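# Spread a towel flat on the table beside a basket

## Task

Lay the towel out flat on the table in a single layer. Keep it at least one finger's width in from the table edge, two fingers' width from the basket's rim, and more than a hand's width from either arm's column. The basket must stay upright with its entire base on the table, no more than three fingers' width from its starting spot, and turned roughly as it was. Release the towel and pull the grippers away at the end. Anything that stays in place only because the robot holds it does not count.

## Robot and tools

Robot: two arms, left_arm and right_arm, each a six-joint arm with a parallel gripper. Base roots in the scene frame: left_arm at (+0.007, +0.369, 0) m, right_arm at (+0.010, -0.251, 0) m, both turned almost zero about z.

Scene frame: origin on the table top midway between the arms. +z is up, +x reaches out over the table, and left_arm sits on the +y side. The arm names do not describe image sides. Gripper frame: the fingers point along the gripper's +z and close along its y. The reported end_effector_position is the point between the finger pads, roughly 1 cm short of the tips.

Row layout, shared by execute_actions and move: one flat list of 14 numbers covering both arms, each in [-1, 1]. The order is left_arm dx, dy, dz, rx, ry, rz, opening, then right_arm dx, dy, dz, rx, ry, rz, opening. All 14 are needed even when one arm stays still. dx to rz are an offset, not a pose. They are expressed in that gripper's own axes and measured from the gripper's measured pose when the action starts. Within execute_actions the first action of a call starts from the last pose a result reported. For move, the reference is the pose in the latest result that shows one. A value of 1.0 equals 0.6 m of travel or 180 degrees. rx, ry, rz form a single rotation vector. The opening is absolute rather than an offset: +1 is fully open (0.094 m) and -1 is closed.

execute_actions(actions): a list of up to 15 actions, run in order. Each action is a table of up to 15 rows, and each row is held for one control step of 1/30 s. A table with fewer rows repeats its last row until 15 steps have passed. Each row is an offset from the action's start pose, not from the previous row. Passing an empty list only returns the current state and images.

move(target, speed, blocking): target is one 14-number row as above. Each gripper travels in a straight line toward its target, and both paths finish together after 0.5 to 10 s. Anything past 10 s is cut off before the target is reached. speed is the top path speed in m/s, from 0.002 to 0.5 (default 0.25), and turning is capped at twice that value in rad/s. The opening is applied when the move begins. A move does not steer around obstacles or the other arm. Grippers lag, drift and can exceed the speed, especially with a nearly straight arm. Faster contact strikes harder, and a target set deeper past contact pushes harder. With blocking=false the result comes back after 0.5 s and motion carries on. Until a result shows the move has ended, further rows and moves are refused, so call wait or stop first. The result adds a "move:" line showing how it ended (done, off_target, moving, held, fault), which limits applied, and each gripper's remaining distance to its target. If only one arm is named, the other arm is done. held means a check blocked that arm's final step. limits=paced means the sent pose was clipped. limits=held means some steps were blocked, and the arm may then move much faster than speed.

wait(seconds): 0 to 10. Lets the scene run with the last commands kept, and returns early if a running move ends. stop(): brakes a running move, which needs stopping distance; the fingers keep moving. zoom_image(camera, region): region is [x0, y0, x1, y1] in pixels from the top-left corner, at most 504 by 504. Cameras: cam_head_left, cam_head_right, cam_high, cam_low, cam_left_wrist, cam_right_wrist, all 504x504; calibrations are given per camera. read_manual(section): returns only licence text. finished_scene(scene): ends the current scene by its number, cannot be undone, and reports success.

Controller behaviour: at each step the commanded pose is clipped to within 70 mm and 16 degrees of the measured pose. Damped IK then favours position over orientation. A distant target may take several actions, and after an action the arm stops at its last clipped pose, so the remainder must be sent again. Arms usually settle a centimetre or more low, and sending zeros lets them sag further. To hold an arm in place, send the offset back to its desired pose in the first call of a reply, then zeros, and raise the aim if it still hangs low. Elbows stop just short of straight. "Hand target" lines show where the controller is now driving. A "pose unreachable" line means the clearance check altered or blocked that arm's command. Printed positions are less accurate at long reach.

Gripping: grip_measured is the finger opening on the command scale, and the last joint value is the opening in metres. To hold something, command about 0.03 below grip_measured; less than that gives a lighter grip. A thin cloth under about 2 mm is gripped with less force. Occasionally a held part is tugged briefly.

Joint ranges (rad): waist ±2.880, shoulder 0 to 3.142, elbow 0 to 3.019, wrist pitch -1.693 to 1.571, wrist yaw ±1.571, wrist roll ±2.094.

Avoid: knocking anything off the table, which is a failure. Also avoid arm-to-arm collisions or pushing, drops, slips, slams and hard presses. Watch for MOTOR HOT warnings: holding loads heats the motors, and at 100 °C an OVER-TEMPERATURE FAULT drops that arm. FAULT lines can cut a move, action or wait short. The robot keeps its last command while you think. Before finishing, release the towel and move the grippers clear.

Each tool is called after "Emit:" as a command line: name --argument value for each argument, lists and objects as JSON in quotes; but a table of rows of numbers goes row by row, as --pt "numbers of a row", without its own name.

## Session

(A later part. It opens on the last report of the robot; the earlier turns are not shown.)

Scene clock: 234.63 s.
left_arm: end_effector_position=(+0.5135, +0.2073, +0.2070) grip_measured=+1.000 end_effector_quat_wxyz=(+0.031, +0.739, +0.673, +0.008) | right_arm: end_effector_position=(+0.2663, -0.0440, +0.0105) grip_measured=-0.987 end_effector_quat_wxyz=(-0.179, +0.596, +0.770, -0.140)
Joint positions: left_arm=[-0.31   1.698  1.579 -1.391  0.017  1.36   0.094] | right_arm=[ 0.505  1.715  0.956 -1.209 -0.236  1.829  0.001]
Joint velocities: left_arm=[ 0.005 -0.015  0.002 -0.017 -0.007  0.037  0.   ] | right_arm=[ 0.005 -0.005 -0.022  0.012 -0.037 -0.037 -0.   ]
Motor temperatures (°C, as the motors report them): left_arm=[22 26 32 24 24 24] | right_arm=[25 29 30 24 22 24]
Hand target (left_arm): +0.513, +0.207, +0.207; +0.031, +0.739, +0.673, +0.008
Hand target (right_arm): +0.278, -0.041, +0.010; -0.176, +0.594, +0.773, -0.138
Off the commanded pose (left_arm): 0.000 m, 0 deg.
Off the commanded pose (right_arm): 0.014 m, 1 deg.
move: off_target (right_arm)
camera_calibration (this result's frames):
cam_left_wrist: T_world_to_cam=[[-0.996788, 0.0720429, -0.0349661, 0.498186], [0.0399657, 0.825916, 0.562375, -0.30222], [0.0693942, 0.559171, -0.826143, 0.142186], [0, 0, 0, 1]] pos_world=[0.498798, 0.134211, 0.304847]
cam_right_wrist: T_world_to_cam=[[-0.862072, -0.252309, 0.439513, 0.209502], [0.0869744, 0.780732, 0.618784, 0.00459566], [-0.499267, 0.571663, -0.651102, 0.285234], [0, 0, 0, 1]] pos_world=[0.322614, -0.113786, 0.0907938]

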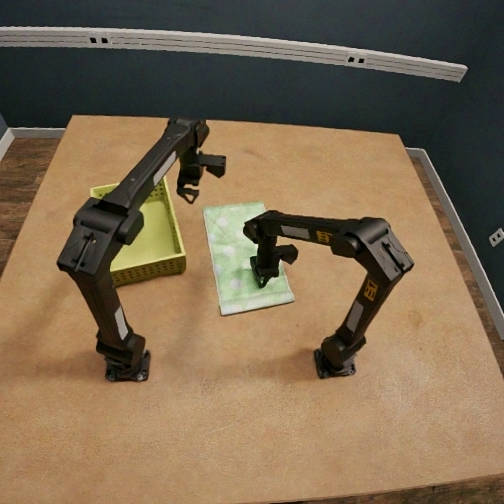

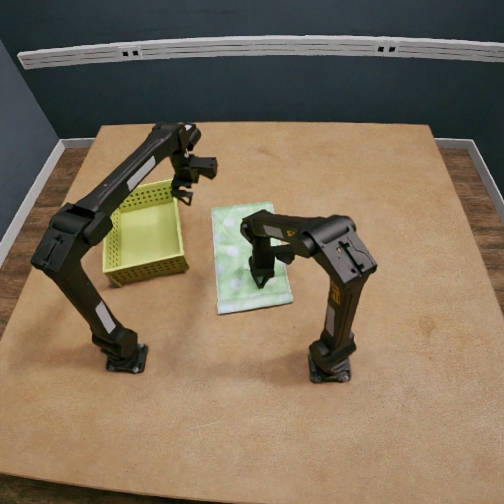

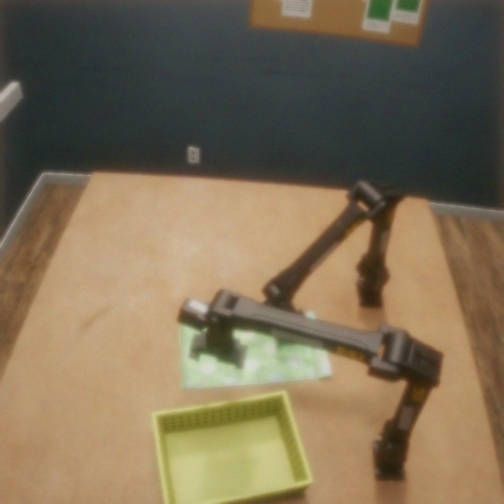

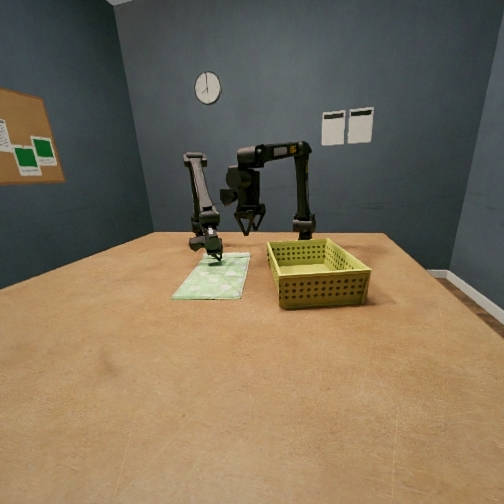

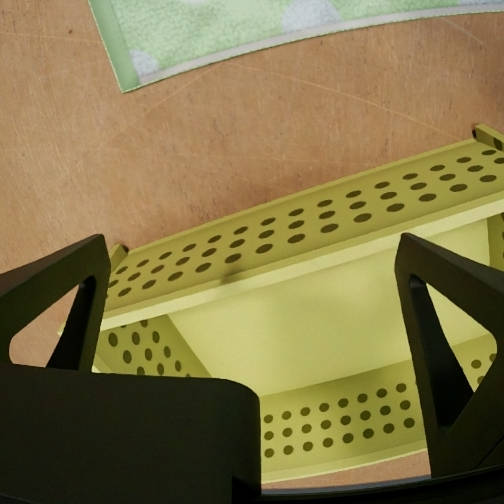

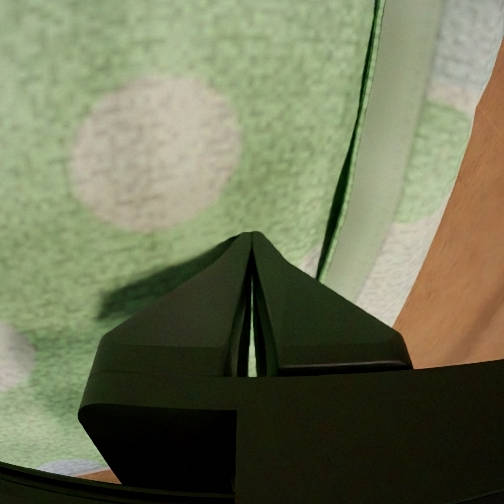

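Emit:
move --target '[-0.317,-0.083,0.335,0,0,0,-1,0,0,-0.025,0,0,0,-1]' --speed 0.12

Scene clock: 240.97 s.
left_arm: end_effector_position=(+0.4745, +0.0584, +0.0629) grip_measured=-0.981 end_effector_quat_wxyz=(+0.042, +0.741, +0.670, +0.014) | right_arm: end_effector_position=(+0.2624, -0.0504, +0.0131) grip_measured=-0.987 end_effector_quat_wxyz=(-0.185, +0.599, +0.764, -0.152)
Joint positions: left_arm=[-0.595  1.862  1.413 -1.034 -0.007  1.083  0.001] | right_arm=[ 0.495  1.714  0.954 -1.238 -0.236  1.827  0.001]
Joint velocities: left_arm=[-0.015 -0.005  0.002 -0.012  0.007 -0.007  0.   ] | right_arm=[-0.015  0.005  0.002  0.007  0.007 -0.022  0.   ]
Motor temperatures (°C, as the motors report them): left_arm=[22 26 32 24 24 24] | right_arm=[25 29 30 24 22 24]
Hand target (left_arm): +0.474, +0.058, +0.064; +0.042, +0.741, +0.670, +0.014
Hand target (right_arm): +0.263, -0.050, +0.013; -0.185, +0.599, +0.764, -0.152
Off the commanded pose (left_arm): 0.071 m, 1 deg; position clipped at the last step of the last action.
Off the commanded pose (right_arm): 0.016 m, 2 deg.
move: held (left_arm, right_arm); limits=paced,held; held on 16 of 78 steps (right_arm, left_arm), including the last (right_arm, left_arm)
pose unreachable (left arm): on one or more control steps of this call, first in action 0 (counted from 0), this arm could not follow its commanded pose, so it was not sent that pose on those steps. On the call's last step it was still not sent that pose. It may still have moved: this result reports where it is.
cause: the commanded pose would bring a part of the arm too close to another arm (this arm's wrist (the part past joint 5) and the other arm's wrist (the part past joint 4)).
pose unreachable (right arm): on one or more control steps of this call, first in action 0 (counted from 0), this arm could not follow its commanded pose, so it was not sent that pose on those steps. On the call's last step it was still not sent that pose. It may still have moved: this result reports where it is.
cause: the commanded pose would bring a part of the arm too close to another arm (this arm's wrist (the part past joint 4) and the other arm's wrist (the part past joint 5)).
camera_calibration (this result's frames):
cam_left_wrist: T_world_to_cam=[[-0.995155, 0.0786392, -0.059007, 0.465365], [0.0326063, 0.8302, 0.556511, -0.0930538], [0.0927512, 0.551891, -0.828742, 0.0985962], [0, 0, 0, 1]] pos_world=[0.457, -0.013757, 0.160956]
cam_right_wrist: T_world_to_cam=[[-0.852797, -0.237405, 0.465163, 0.201346], [0.109698, 0.7894, 0.603998, 0.00298215], [-0.510592, 0.566115, -0.647155, 0.291306], [0, 0, 0, 1]] pos_world=[0.320119, -0.119466, 0.0930603]

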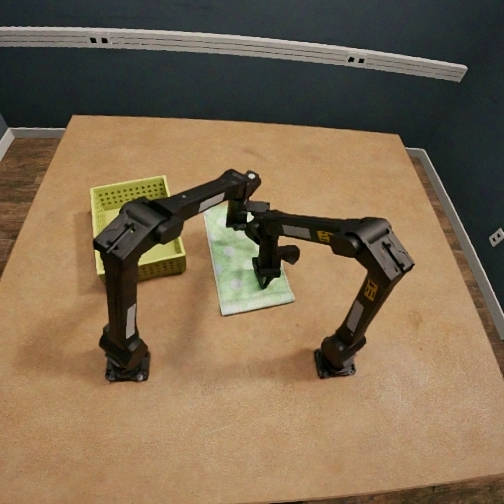

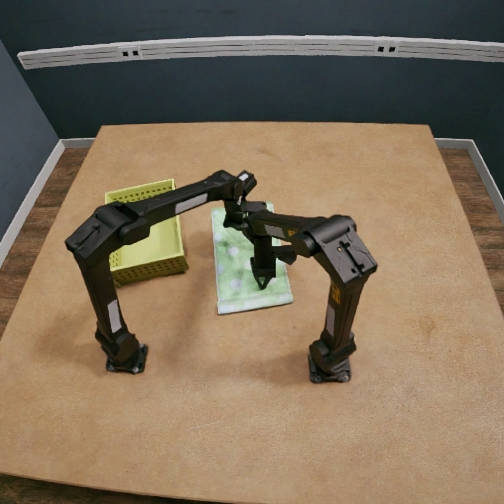

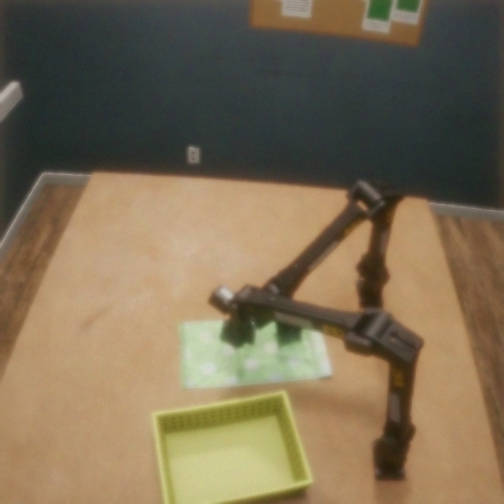

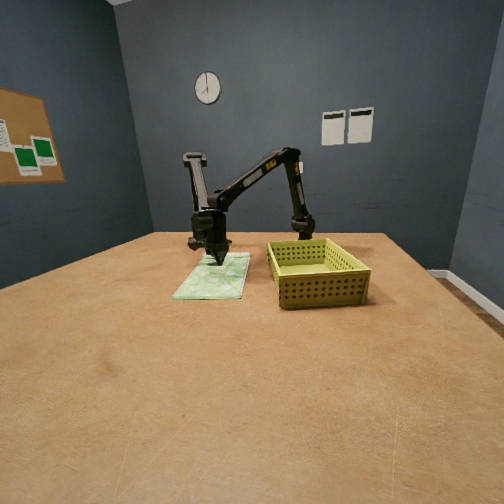

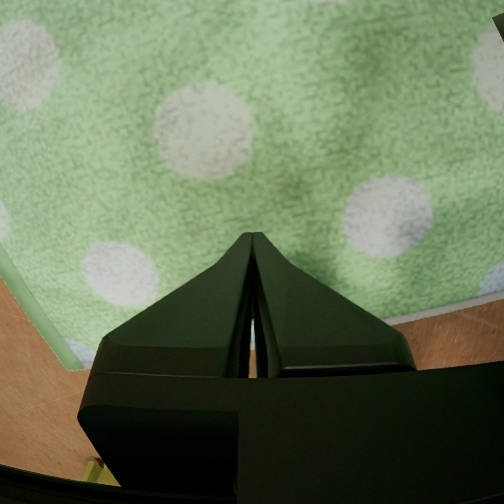

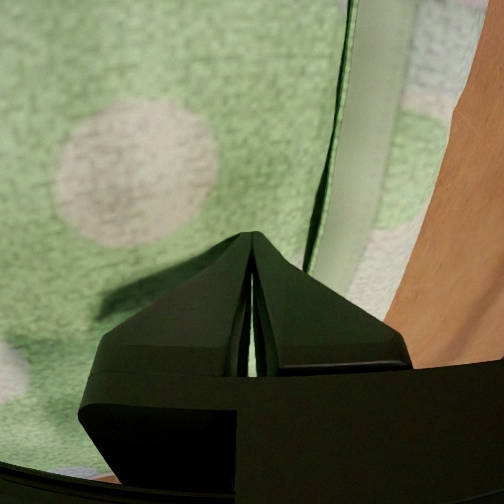

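Pin with left here (straight down), slightly farther out.

Emit:
move --target '[0.02,0.06,0.10,0,0,0,-1,0,0,-0.01,0,0,0,-1]' --speed 0.05

Emit:
move --target '[0,0,0.02,0,0,0,-1,0.03,-0.15,0.085,0,0,0,-1]' --speed 0.04

Scene clock: 245.47 s.
left_arm: end_effector_position=(+0.4948, +0.0674, +0.0092) grip_measured=-0.981 end_effector_quat_wxyz=(+0.030, +0.741, +0.671, +0.011) | right_arm: end_effector_position=(+0.2624, -0.0504, +0.0131) grip_measured=-0.987 end_effector_quat_wxyz=(-0.185, +0.599, +0.764, -0.152)
Joint positions: left_arm=[-0.562  1.97   1.423 -0.961 -0.005  1.114  0.001] | right_arm=[ 0.495  1.714  0.954 -1.238 -0.236  1.827  0.001]
Joint velocities: left_arm=[-0.005  0.015  0.007  0.017 -0.051 -0.11  -0.001] | right_arm=[-0.005 -0.005  0.002 -0.007 -0.022 -0.022 -0.   ]
Motor temperatures (°C, as the motors report them): left_arm=[22 26 32 24 24 24] | right_arm=[25 29 29 24 22 24]
Hand target (left_arm): +0.514, +0.065, +0.006; +0.041, +0.741, +0.670, +0.014
Hand target (right_arm): +0.265, -0.050, +0.018; -0.185, +0.599, +0.764, -0.152
Off the commanded pose (left_arm): 0.022 m, 1 deg.
Off the commanded pose (right_arm): 0.006 m, 0 deg.
move: off_target (left_arm)
camera_calibration (this result's frames):
cam_left_wrist: T_world_to_cam=[[-0.996328, 0.0766784, -0.0380828, 0.48221], [0.0416268, 0.822561, 0.567151, -0.0753387], [0.0748137, 0.563483, -0.822733, 0.055254], [0, 0, 0, 1]] pos_world=[0.479442, -0.00613905, 0.106552]
cam_right_wrist: T_world_to_cam=[[-0.852797, -0.237405, 0.465163, 0.201346], [0.109698, 0.7894, 0.603998, 0.00298215], [-0.510592, 0.566115, -0.647155, 0.291306], [0, 0, 0, 1]] pos_world=[0.320119, -0.119466, 0.0930603]

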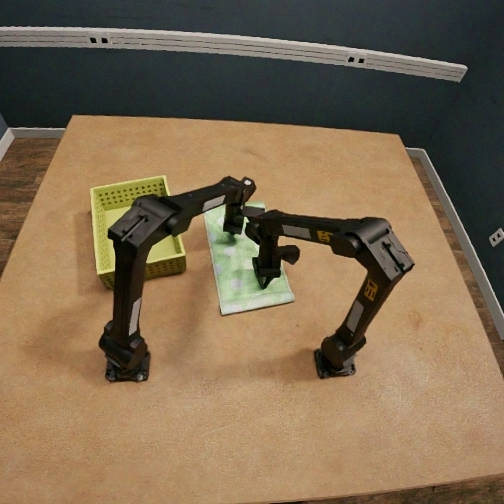

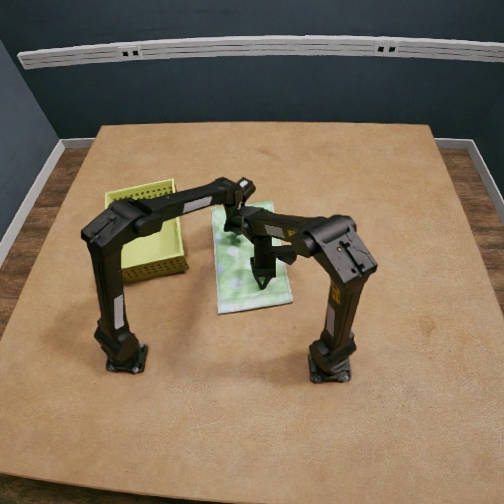

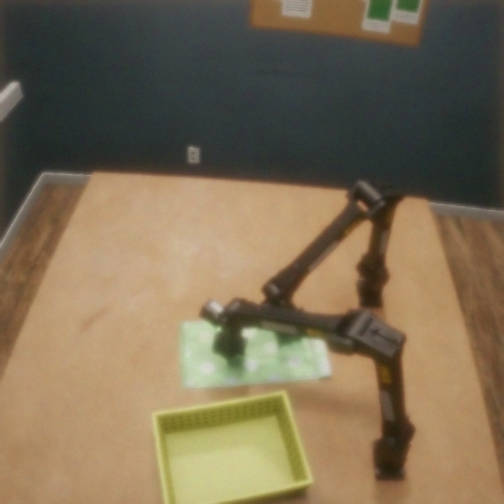

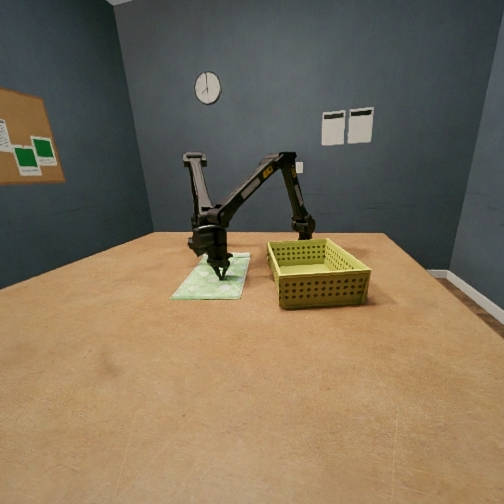

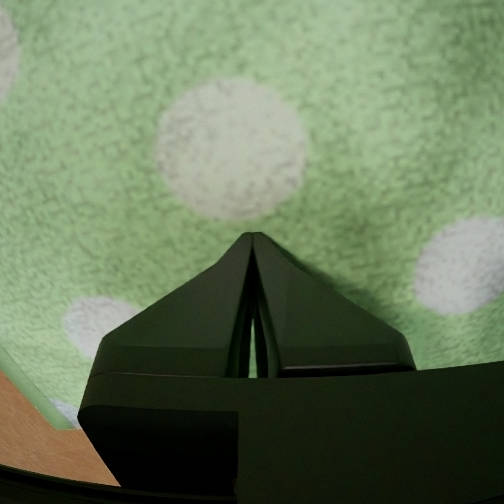

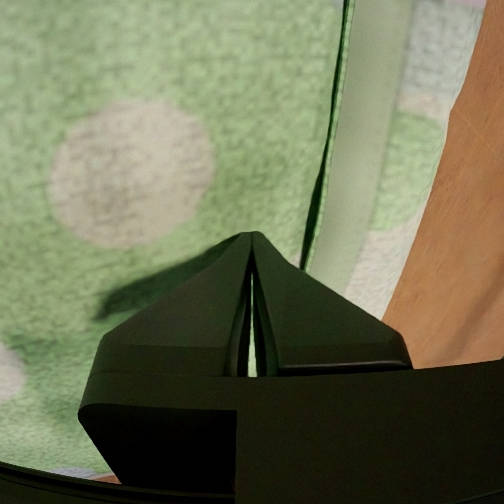

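Scene clock: 248.40 s.
left_arm: end_effector_position=(+0.4966, +0.0663, +0.0093) grip_measured=-0.981 end_effector_quat_wxyz=(+0.034, +0.741, +0.671, +0.013) | right_arm: end_effector_position=(+0.1606, -0.0567, +0.0103) grip_measured=-0.987 end_effector_quat_wxyz=(-0.183, +0.599, +0.764, -0.157)
Joint positions: left_arm=[-0.562  1.97   1.423 -0.952 -0.005  1.114  0.001] | right_arm=[ 0.656  1.531  0.703 -1.138 -0.294  1.981  0.001]
Joint velocities: left_arm=[ 0.005 -0.005  0.012  0.002  0.051 -0.051  0.001] | right_arm=[-0.005 -0.015  0.017 -0.002 -0.007 -0.037  0.001]
Motor temperatures (°C, as the motors report them): left_arm=[22 26 32 24 24 24] | right_arm=[25 29 29 24 22 24]
Hand target (left_arm): +0.495, +0.067, -0.002; +0.030, +0.741, +0.671, +0.011
Hand target (right_arm): +0.158, -0.055, +0.009; -0.182, +0.600, +0.764, -0.153
Off the commanded pose (left_arm): 0.012 m, 1 deg.
Off the commanded pose (right_arm): 0.004 m, 1 deg.
move: off_target (left_arm)
camera_calibration (this result's frames):
cam_left_wrist: T_world_to_cam=[[-0.996015, 0.0764842, -0.0458633, 0.484055], [0.037412, 0.825178, 0.563633, -0.0726105], [0.0809544, 0.559671, -0.824751, 0.0530977], [0, 0, 0, 1]] pos_world=[0.480544, -0.00682319, 0.106918]
cam_right_wrist: T_world_to_cam=[[-0.850867, -0.235148, 0.46982, 0.114068], [0.109547, 0.795185, 0.59639, 0.021294], [-0.513833, 0.558916, -0.650837, 0.241207], [0, 0, 0, 1]] pos_world=[0.218664, -0.124924, 0.0906957]

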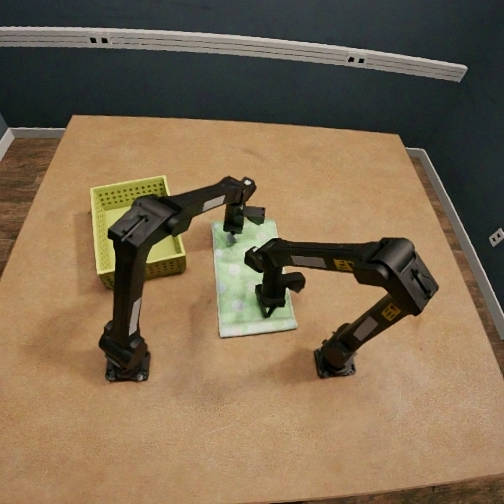

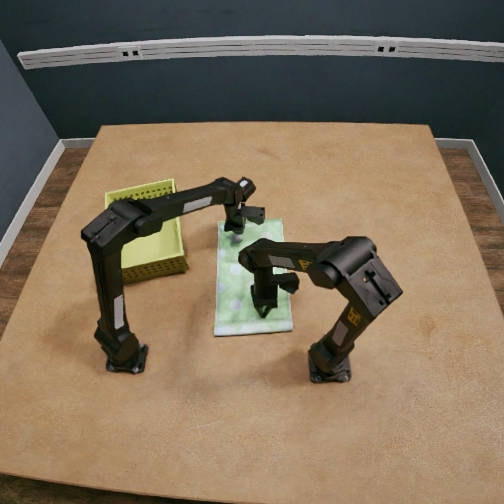

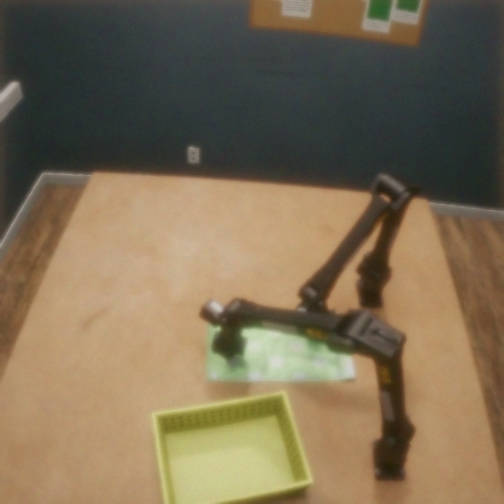

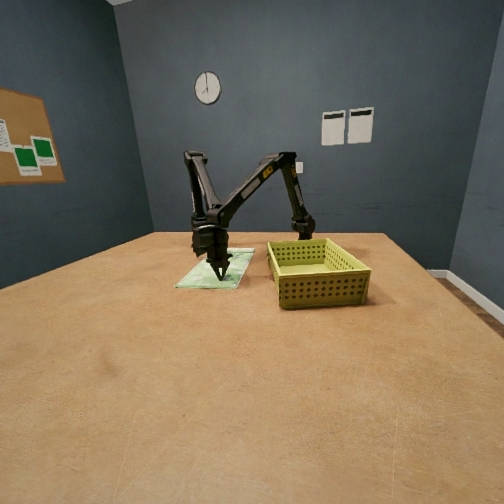

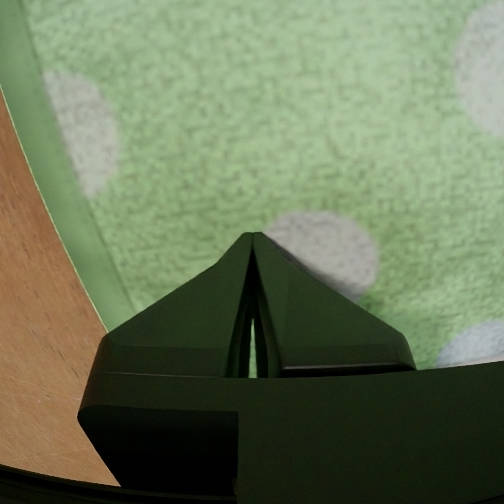

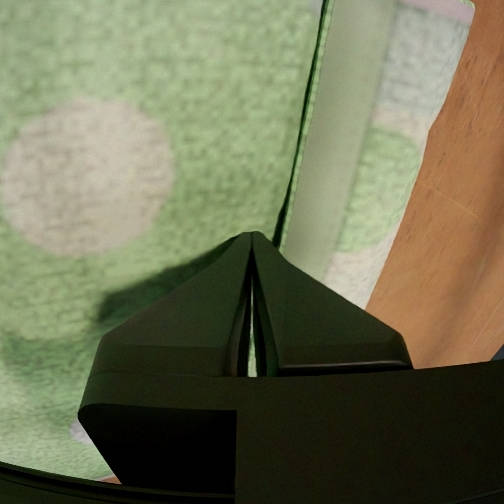

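Emit:
move --target '[0.01,0.17,0.01,0,0,0,-1,-0.04,0.145,-0.075,0,0,0,-1]' --speed 0.05

Emit:
move --target '[0.3,0,-0.3,0,0,0,1,0,0,-0.05,0,0,0,-0.36]' --speed 0.1

Scene clock: 263.53 s.
left_arm: end_effector_position=(+0.5856, +0.0611, +0.0133) grip_measured=-0.981 end_effector_quat_wxyz=(+0.034, +0.739, +0.673, +0.015) | right_arm: end_effector_position=(+0.2484, -0.0609, +0.0106) grip_measured=-0.987 end_effector_quat_wxyz=(-0.190, +0.600, +0.761, -0.159)
Joint positions: left_arm=[-0.497  2.151  1.743 -1.088 -0.004  1.175  0.001] | right_arm=[ 0.488  1.694  0.909 -1.23  -0.238  1.823  0.001]
Joint velocities: left_arm=[-0.015 -0.005  0.002 -0.002  0.007  0.022 -0.   ] | right_arm=[-0.005 -0.015  0.007  0.002  0.022 -0.095  0.   ]
Motor temperatures (°C, as the motors report them): left_arm=[22 27 32 24 24 24] | right_arm=[25 29 28 24 22 24]
Hand target (left_arm): +0.599, +0.063, +0.009; +0.034, +0.740, +0.671, +0.013
Hand target (right_arm): +0.260, -0.058, +0.010; -0.186, +0.598, +0.764, -0.157
Off the commanded pose (left_arm): 0.014 m, 0 deg.
Off the commanded pose (right_arm): 0.013 m, 1 deg.
move: off_target (left_arm, right_arm)
camera_calibration (this result's frames):
cam_left_wrist: T_world_to_cam=[[-0.996201, 0.0719332, -0.0490919, 0.573647], [0.0316622, 0.824282, 0.565294, -0.0704963], [0.081129, 0.561592, -0.823427, 0.051804], [0, 0, 0, 1]] pos_world=[0.569496, -0.0122481, 0.110669]
cam_right_wrist: T_world_to_cam=[[-0.846368, -0.231874, 0.479474, 0.186628], [0.121967, 0.791949, 0.598282, 0.0114249], [-0.518445, 0.564846, -0.641999, 0.290278], [0, 0, 0, 1]] pos_world=[0.307056, -0.129736, 0.0900397]

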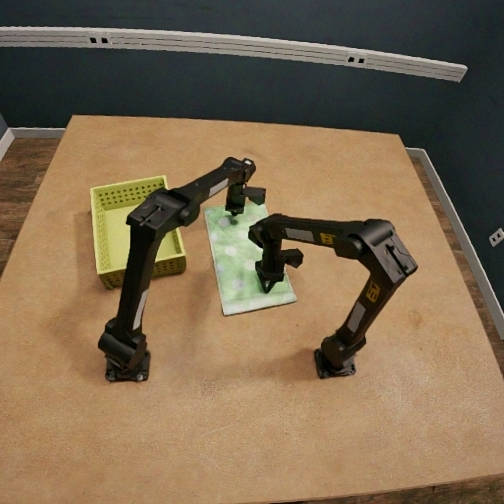

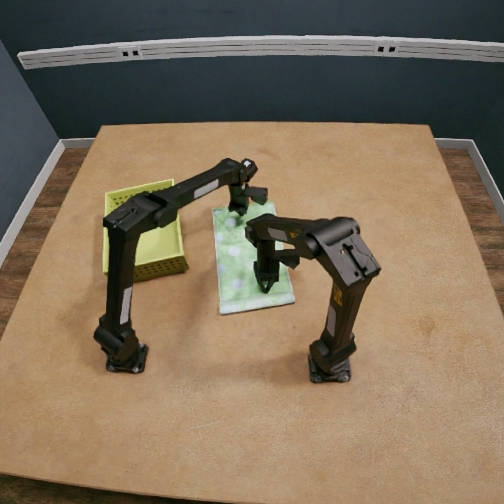

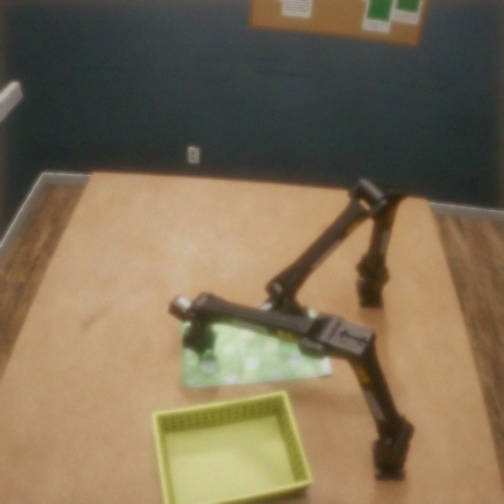

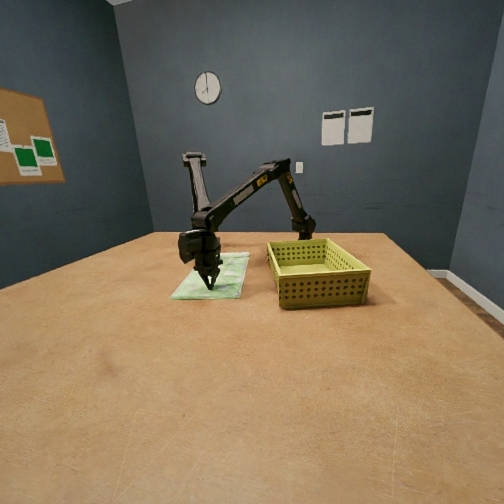

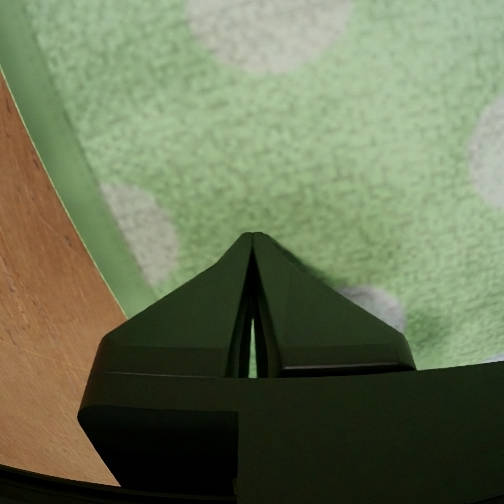

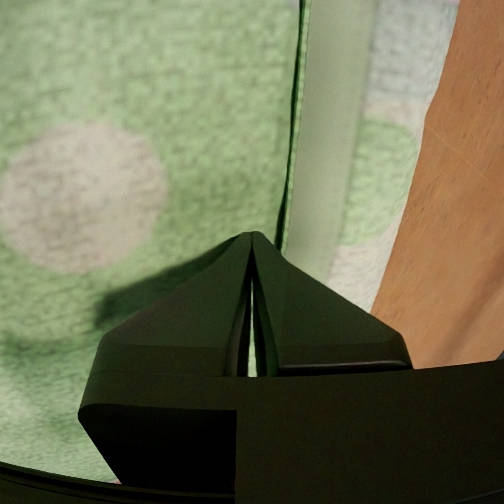

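Scene clock: 266.50 s.
left_arm: end_effector_position=(+0.5790, +0.2448, +0.1656) grip_measured=+1.000 end_effector_quat_wxyz=(+0.018, +0.736, +0.677, +0.004) | right_arm: end_effector_position=(+0.2480, -0.0655, +0.0263) grip_measured=-0.362 end_effector_quat_wxyz=(-0.196, +0.600, +0.757, -0.172)
Joint positions: left_arm=[-0.217  1.873  1.714 -1.378  0.014  1.445  0.094] | right_arm=[ 0.477  1.678  0.931 -1.301 -0.235  1.814  0.03 ]
Joint velocities: left_arm=[-0.005 -0.005  0.012 -0.012  0.037 -0.022  0.   ] | right_arm=[-0.005 -0.015 -0.012 -0.012  0.037  0.022 -0.   ]
Motor temperatures (°C, as the motors report them): left_arm=[22 27 32 24 24 24] | right_arm=[25 29 29 24 22 24]
Hand target (left_arm): +0.590, +0.247, +0.187; +0.034, +0.739, +0.673, +0.014
Hand target (right_arm): +0.262, -0.061, +0.037; -0.190, +0.599, +0.761, -0.159
Off the commanded pose (left_arm): 0.025 m, 2 deg.
Off the commanded pose (right_arm): 0.019 m, 2 deg.
move: off_target (left_arm, right_arm)
camera_calibration (this result's frames):
cam_left_wrist: T_world_to_cam=[[-0.997979, 0.0625953, -0.010983, 0.558405], [0.0450536, 0.818738, 0.572396, -0.315321], [0.0448215, 0.570744, -0.819904, 0.0927958], [0, 0, 0, 1]] pos_world=[0.567323, 0.170249, 0.262705]
cam_right_wrist: T_world_to_cam=[[-0.833346, -0.222738, 0.505888, 0.174418], [0.139965, 0.800359, 0.582954, 0.00225488], [-0.534738, 0.556609, -0.635801, 0.306076], [0, 0, 0, 1]] pos_world=[0.308706, -0.13332, 0.105053]

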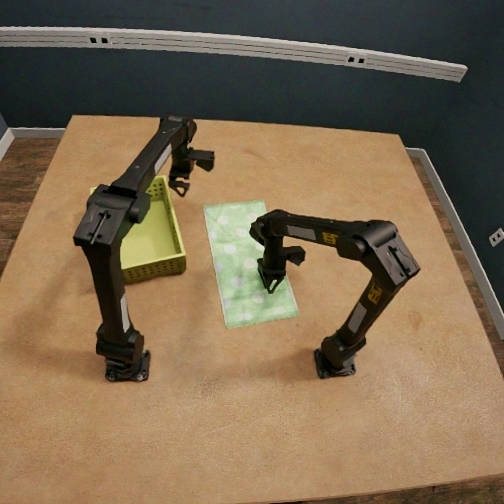

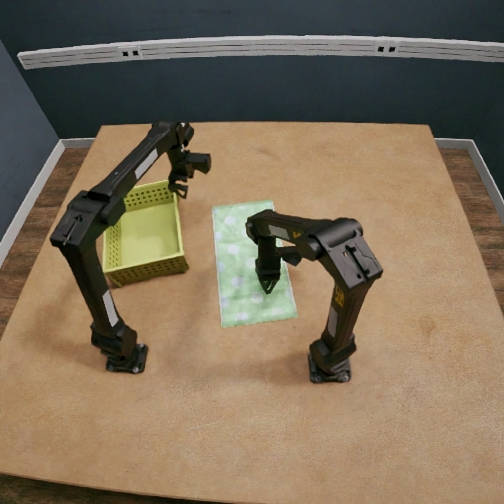

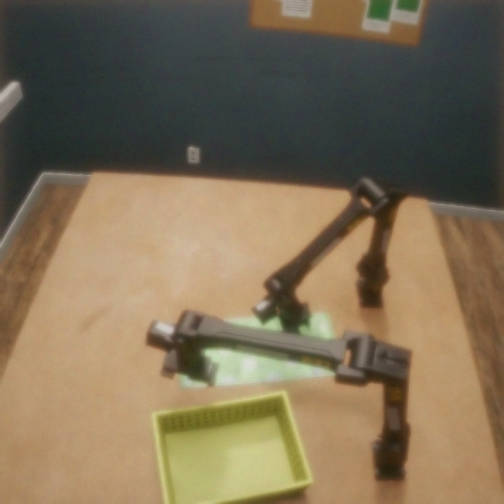

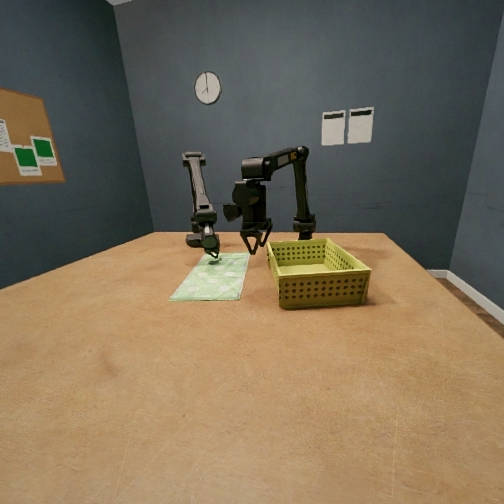

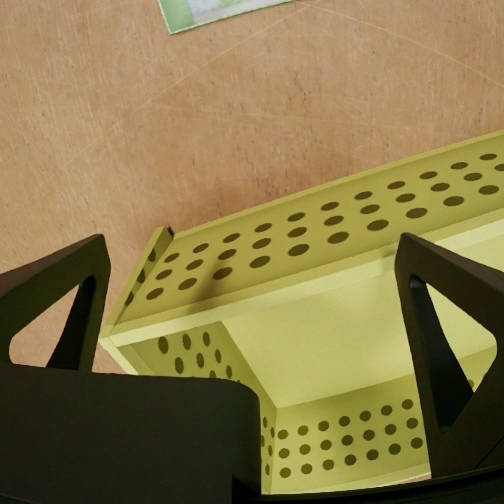

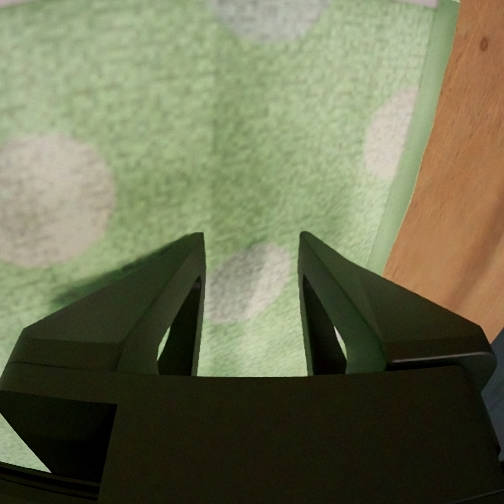

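The flap unfolded on its own. Retreat and inspect.

Emit:
move --target '[0,0,0,0,0,0,1,-0.35,0.1,-0.3,0,0,0,1]'

Emit:
zoom_image --camera "cam_head_left" --region '[80, 160, 380, 400]'

Scene clock: 271.17 s.
left_arm: end_effector_position=(+0.5790, +0.2448, +0.1656) grip_measured=+1.000 end_effector_quat_wxyz=(+0.018, +0.737, +0.676, +0.004) | right_arm: end_effector_position=(+0.4183, -0.2535, +0.1262) grip_measured=+1.000 end_effector_quat_wxyz=(-0.193, +0.607, +0.755, -0.158)
Joint positions: left_arm=[-0.217  1.873  1.714 -1.378  0.014  1.446  0.094] | right_arm=[-0.056  1.797  1.413 -1.692  0.005  1.354  0.094]
Joint velocities: left_arm=[-0.015  0.005 -0.007 -0.002  0.022  0.022  0.   ] | right_arm=[ 0.015  0.005 -0.022 -0.002  0.022 -0.066  0.   ]
Motor temperatures (°C, as the motors report them): left_arm=[22 27 33 24 24 24] | right_arm=[25 29 29 24 22 24]
Hand target (left_arm): +0.579, +0.245, +0.166; +0.018, +0.736, +0.677, +0.004
Hand target (right_arm): +0.428, -0.252, +0.132; -0.189, +0.600, +0.761, -0.157
Off the commanded pose (left_arm): 0.000 m, 0 deg.
Off the commanded pose (right_arm): 0.015 m, 2 deg.
joint sent to its limit (right arm) — the command would take joint 4 (wrist pitch) past its lower limit, so that joint was sent only as far as its limit.
move: off_target (right_arm)
camera_calibration (this result's frames):
cam_left_wrist: T_world_to_cam=[[-0.997882, 0.0641175, -0.0110112, 0.557981], [0.0462841, 0.818642, 0.572436, -0.316016], [0.0457174, 0.570714, -0.819876, 0.0922799], [0, 0, 0, 1]] pos_world=[0.567207, 0.170262, 0.262701]
cam_right_wrist: T_world_to_cam=[[-0.848322, -0.214936, 0.483894, 0.234899], [0.140596, 0.789652, 0.597229, 0.0658517], [-0.510474, 0.574676, -0.63966, 0.560197], [0, 0, 0, 1]] pos_world=[0.475977, -0.323443, 0.20534]

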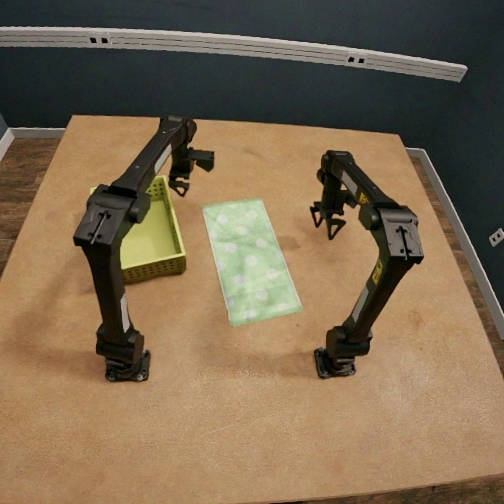

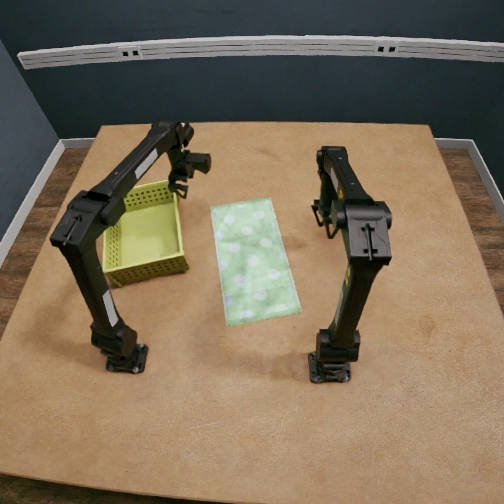

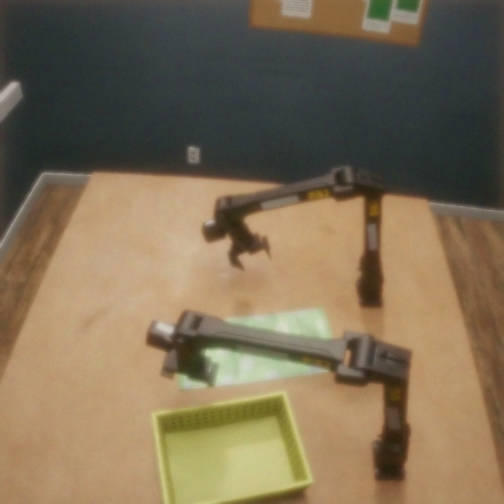

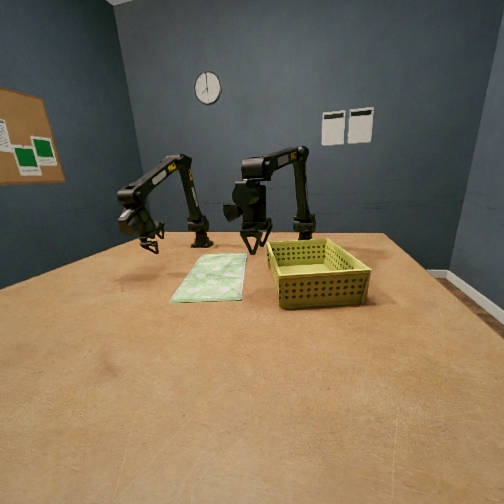

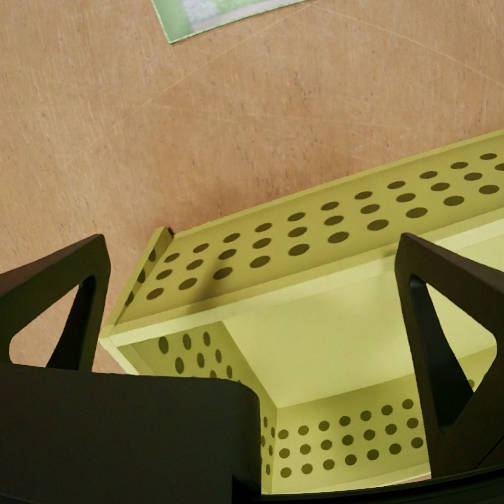

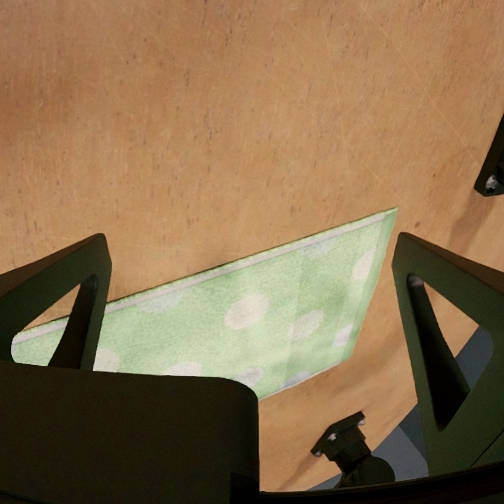

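Region (80, 160, 380, 400) of cam_head_left's 504x504 image, scaled by 1.680, with more detail than that image has; it fills the top 403 rows of this view, and the rest is white.

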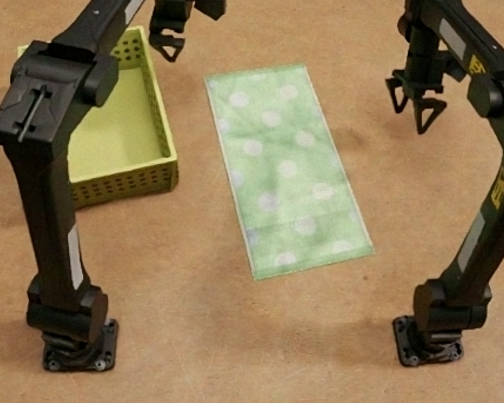

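Emit:
finished_scene --scene 1

The scene is finished: the task was done.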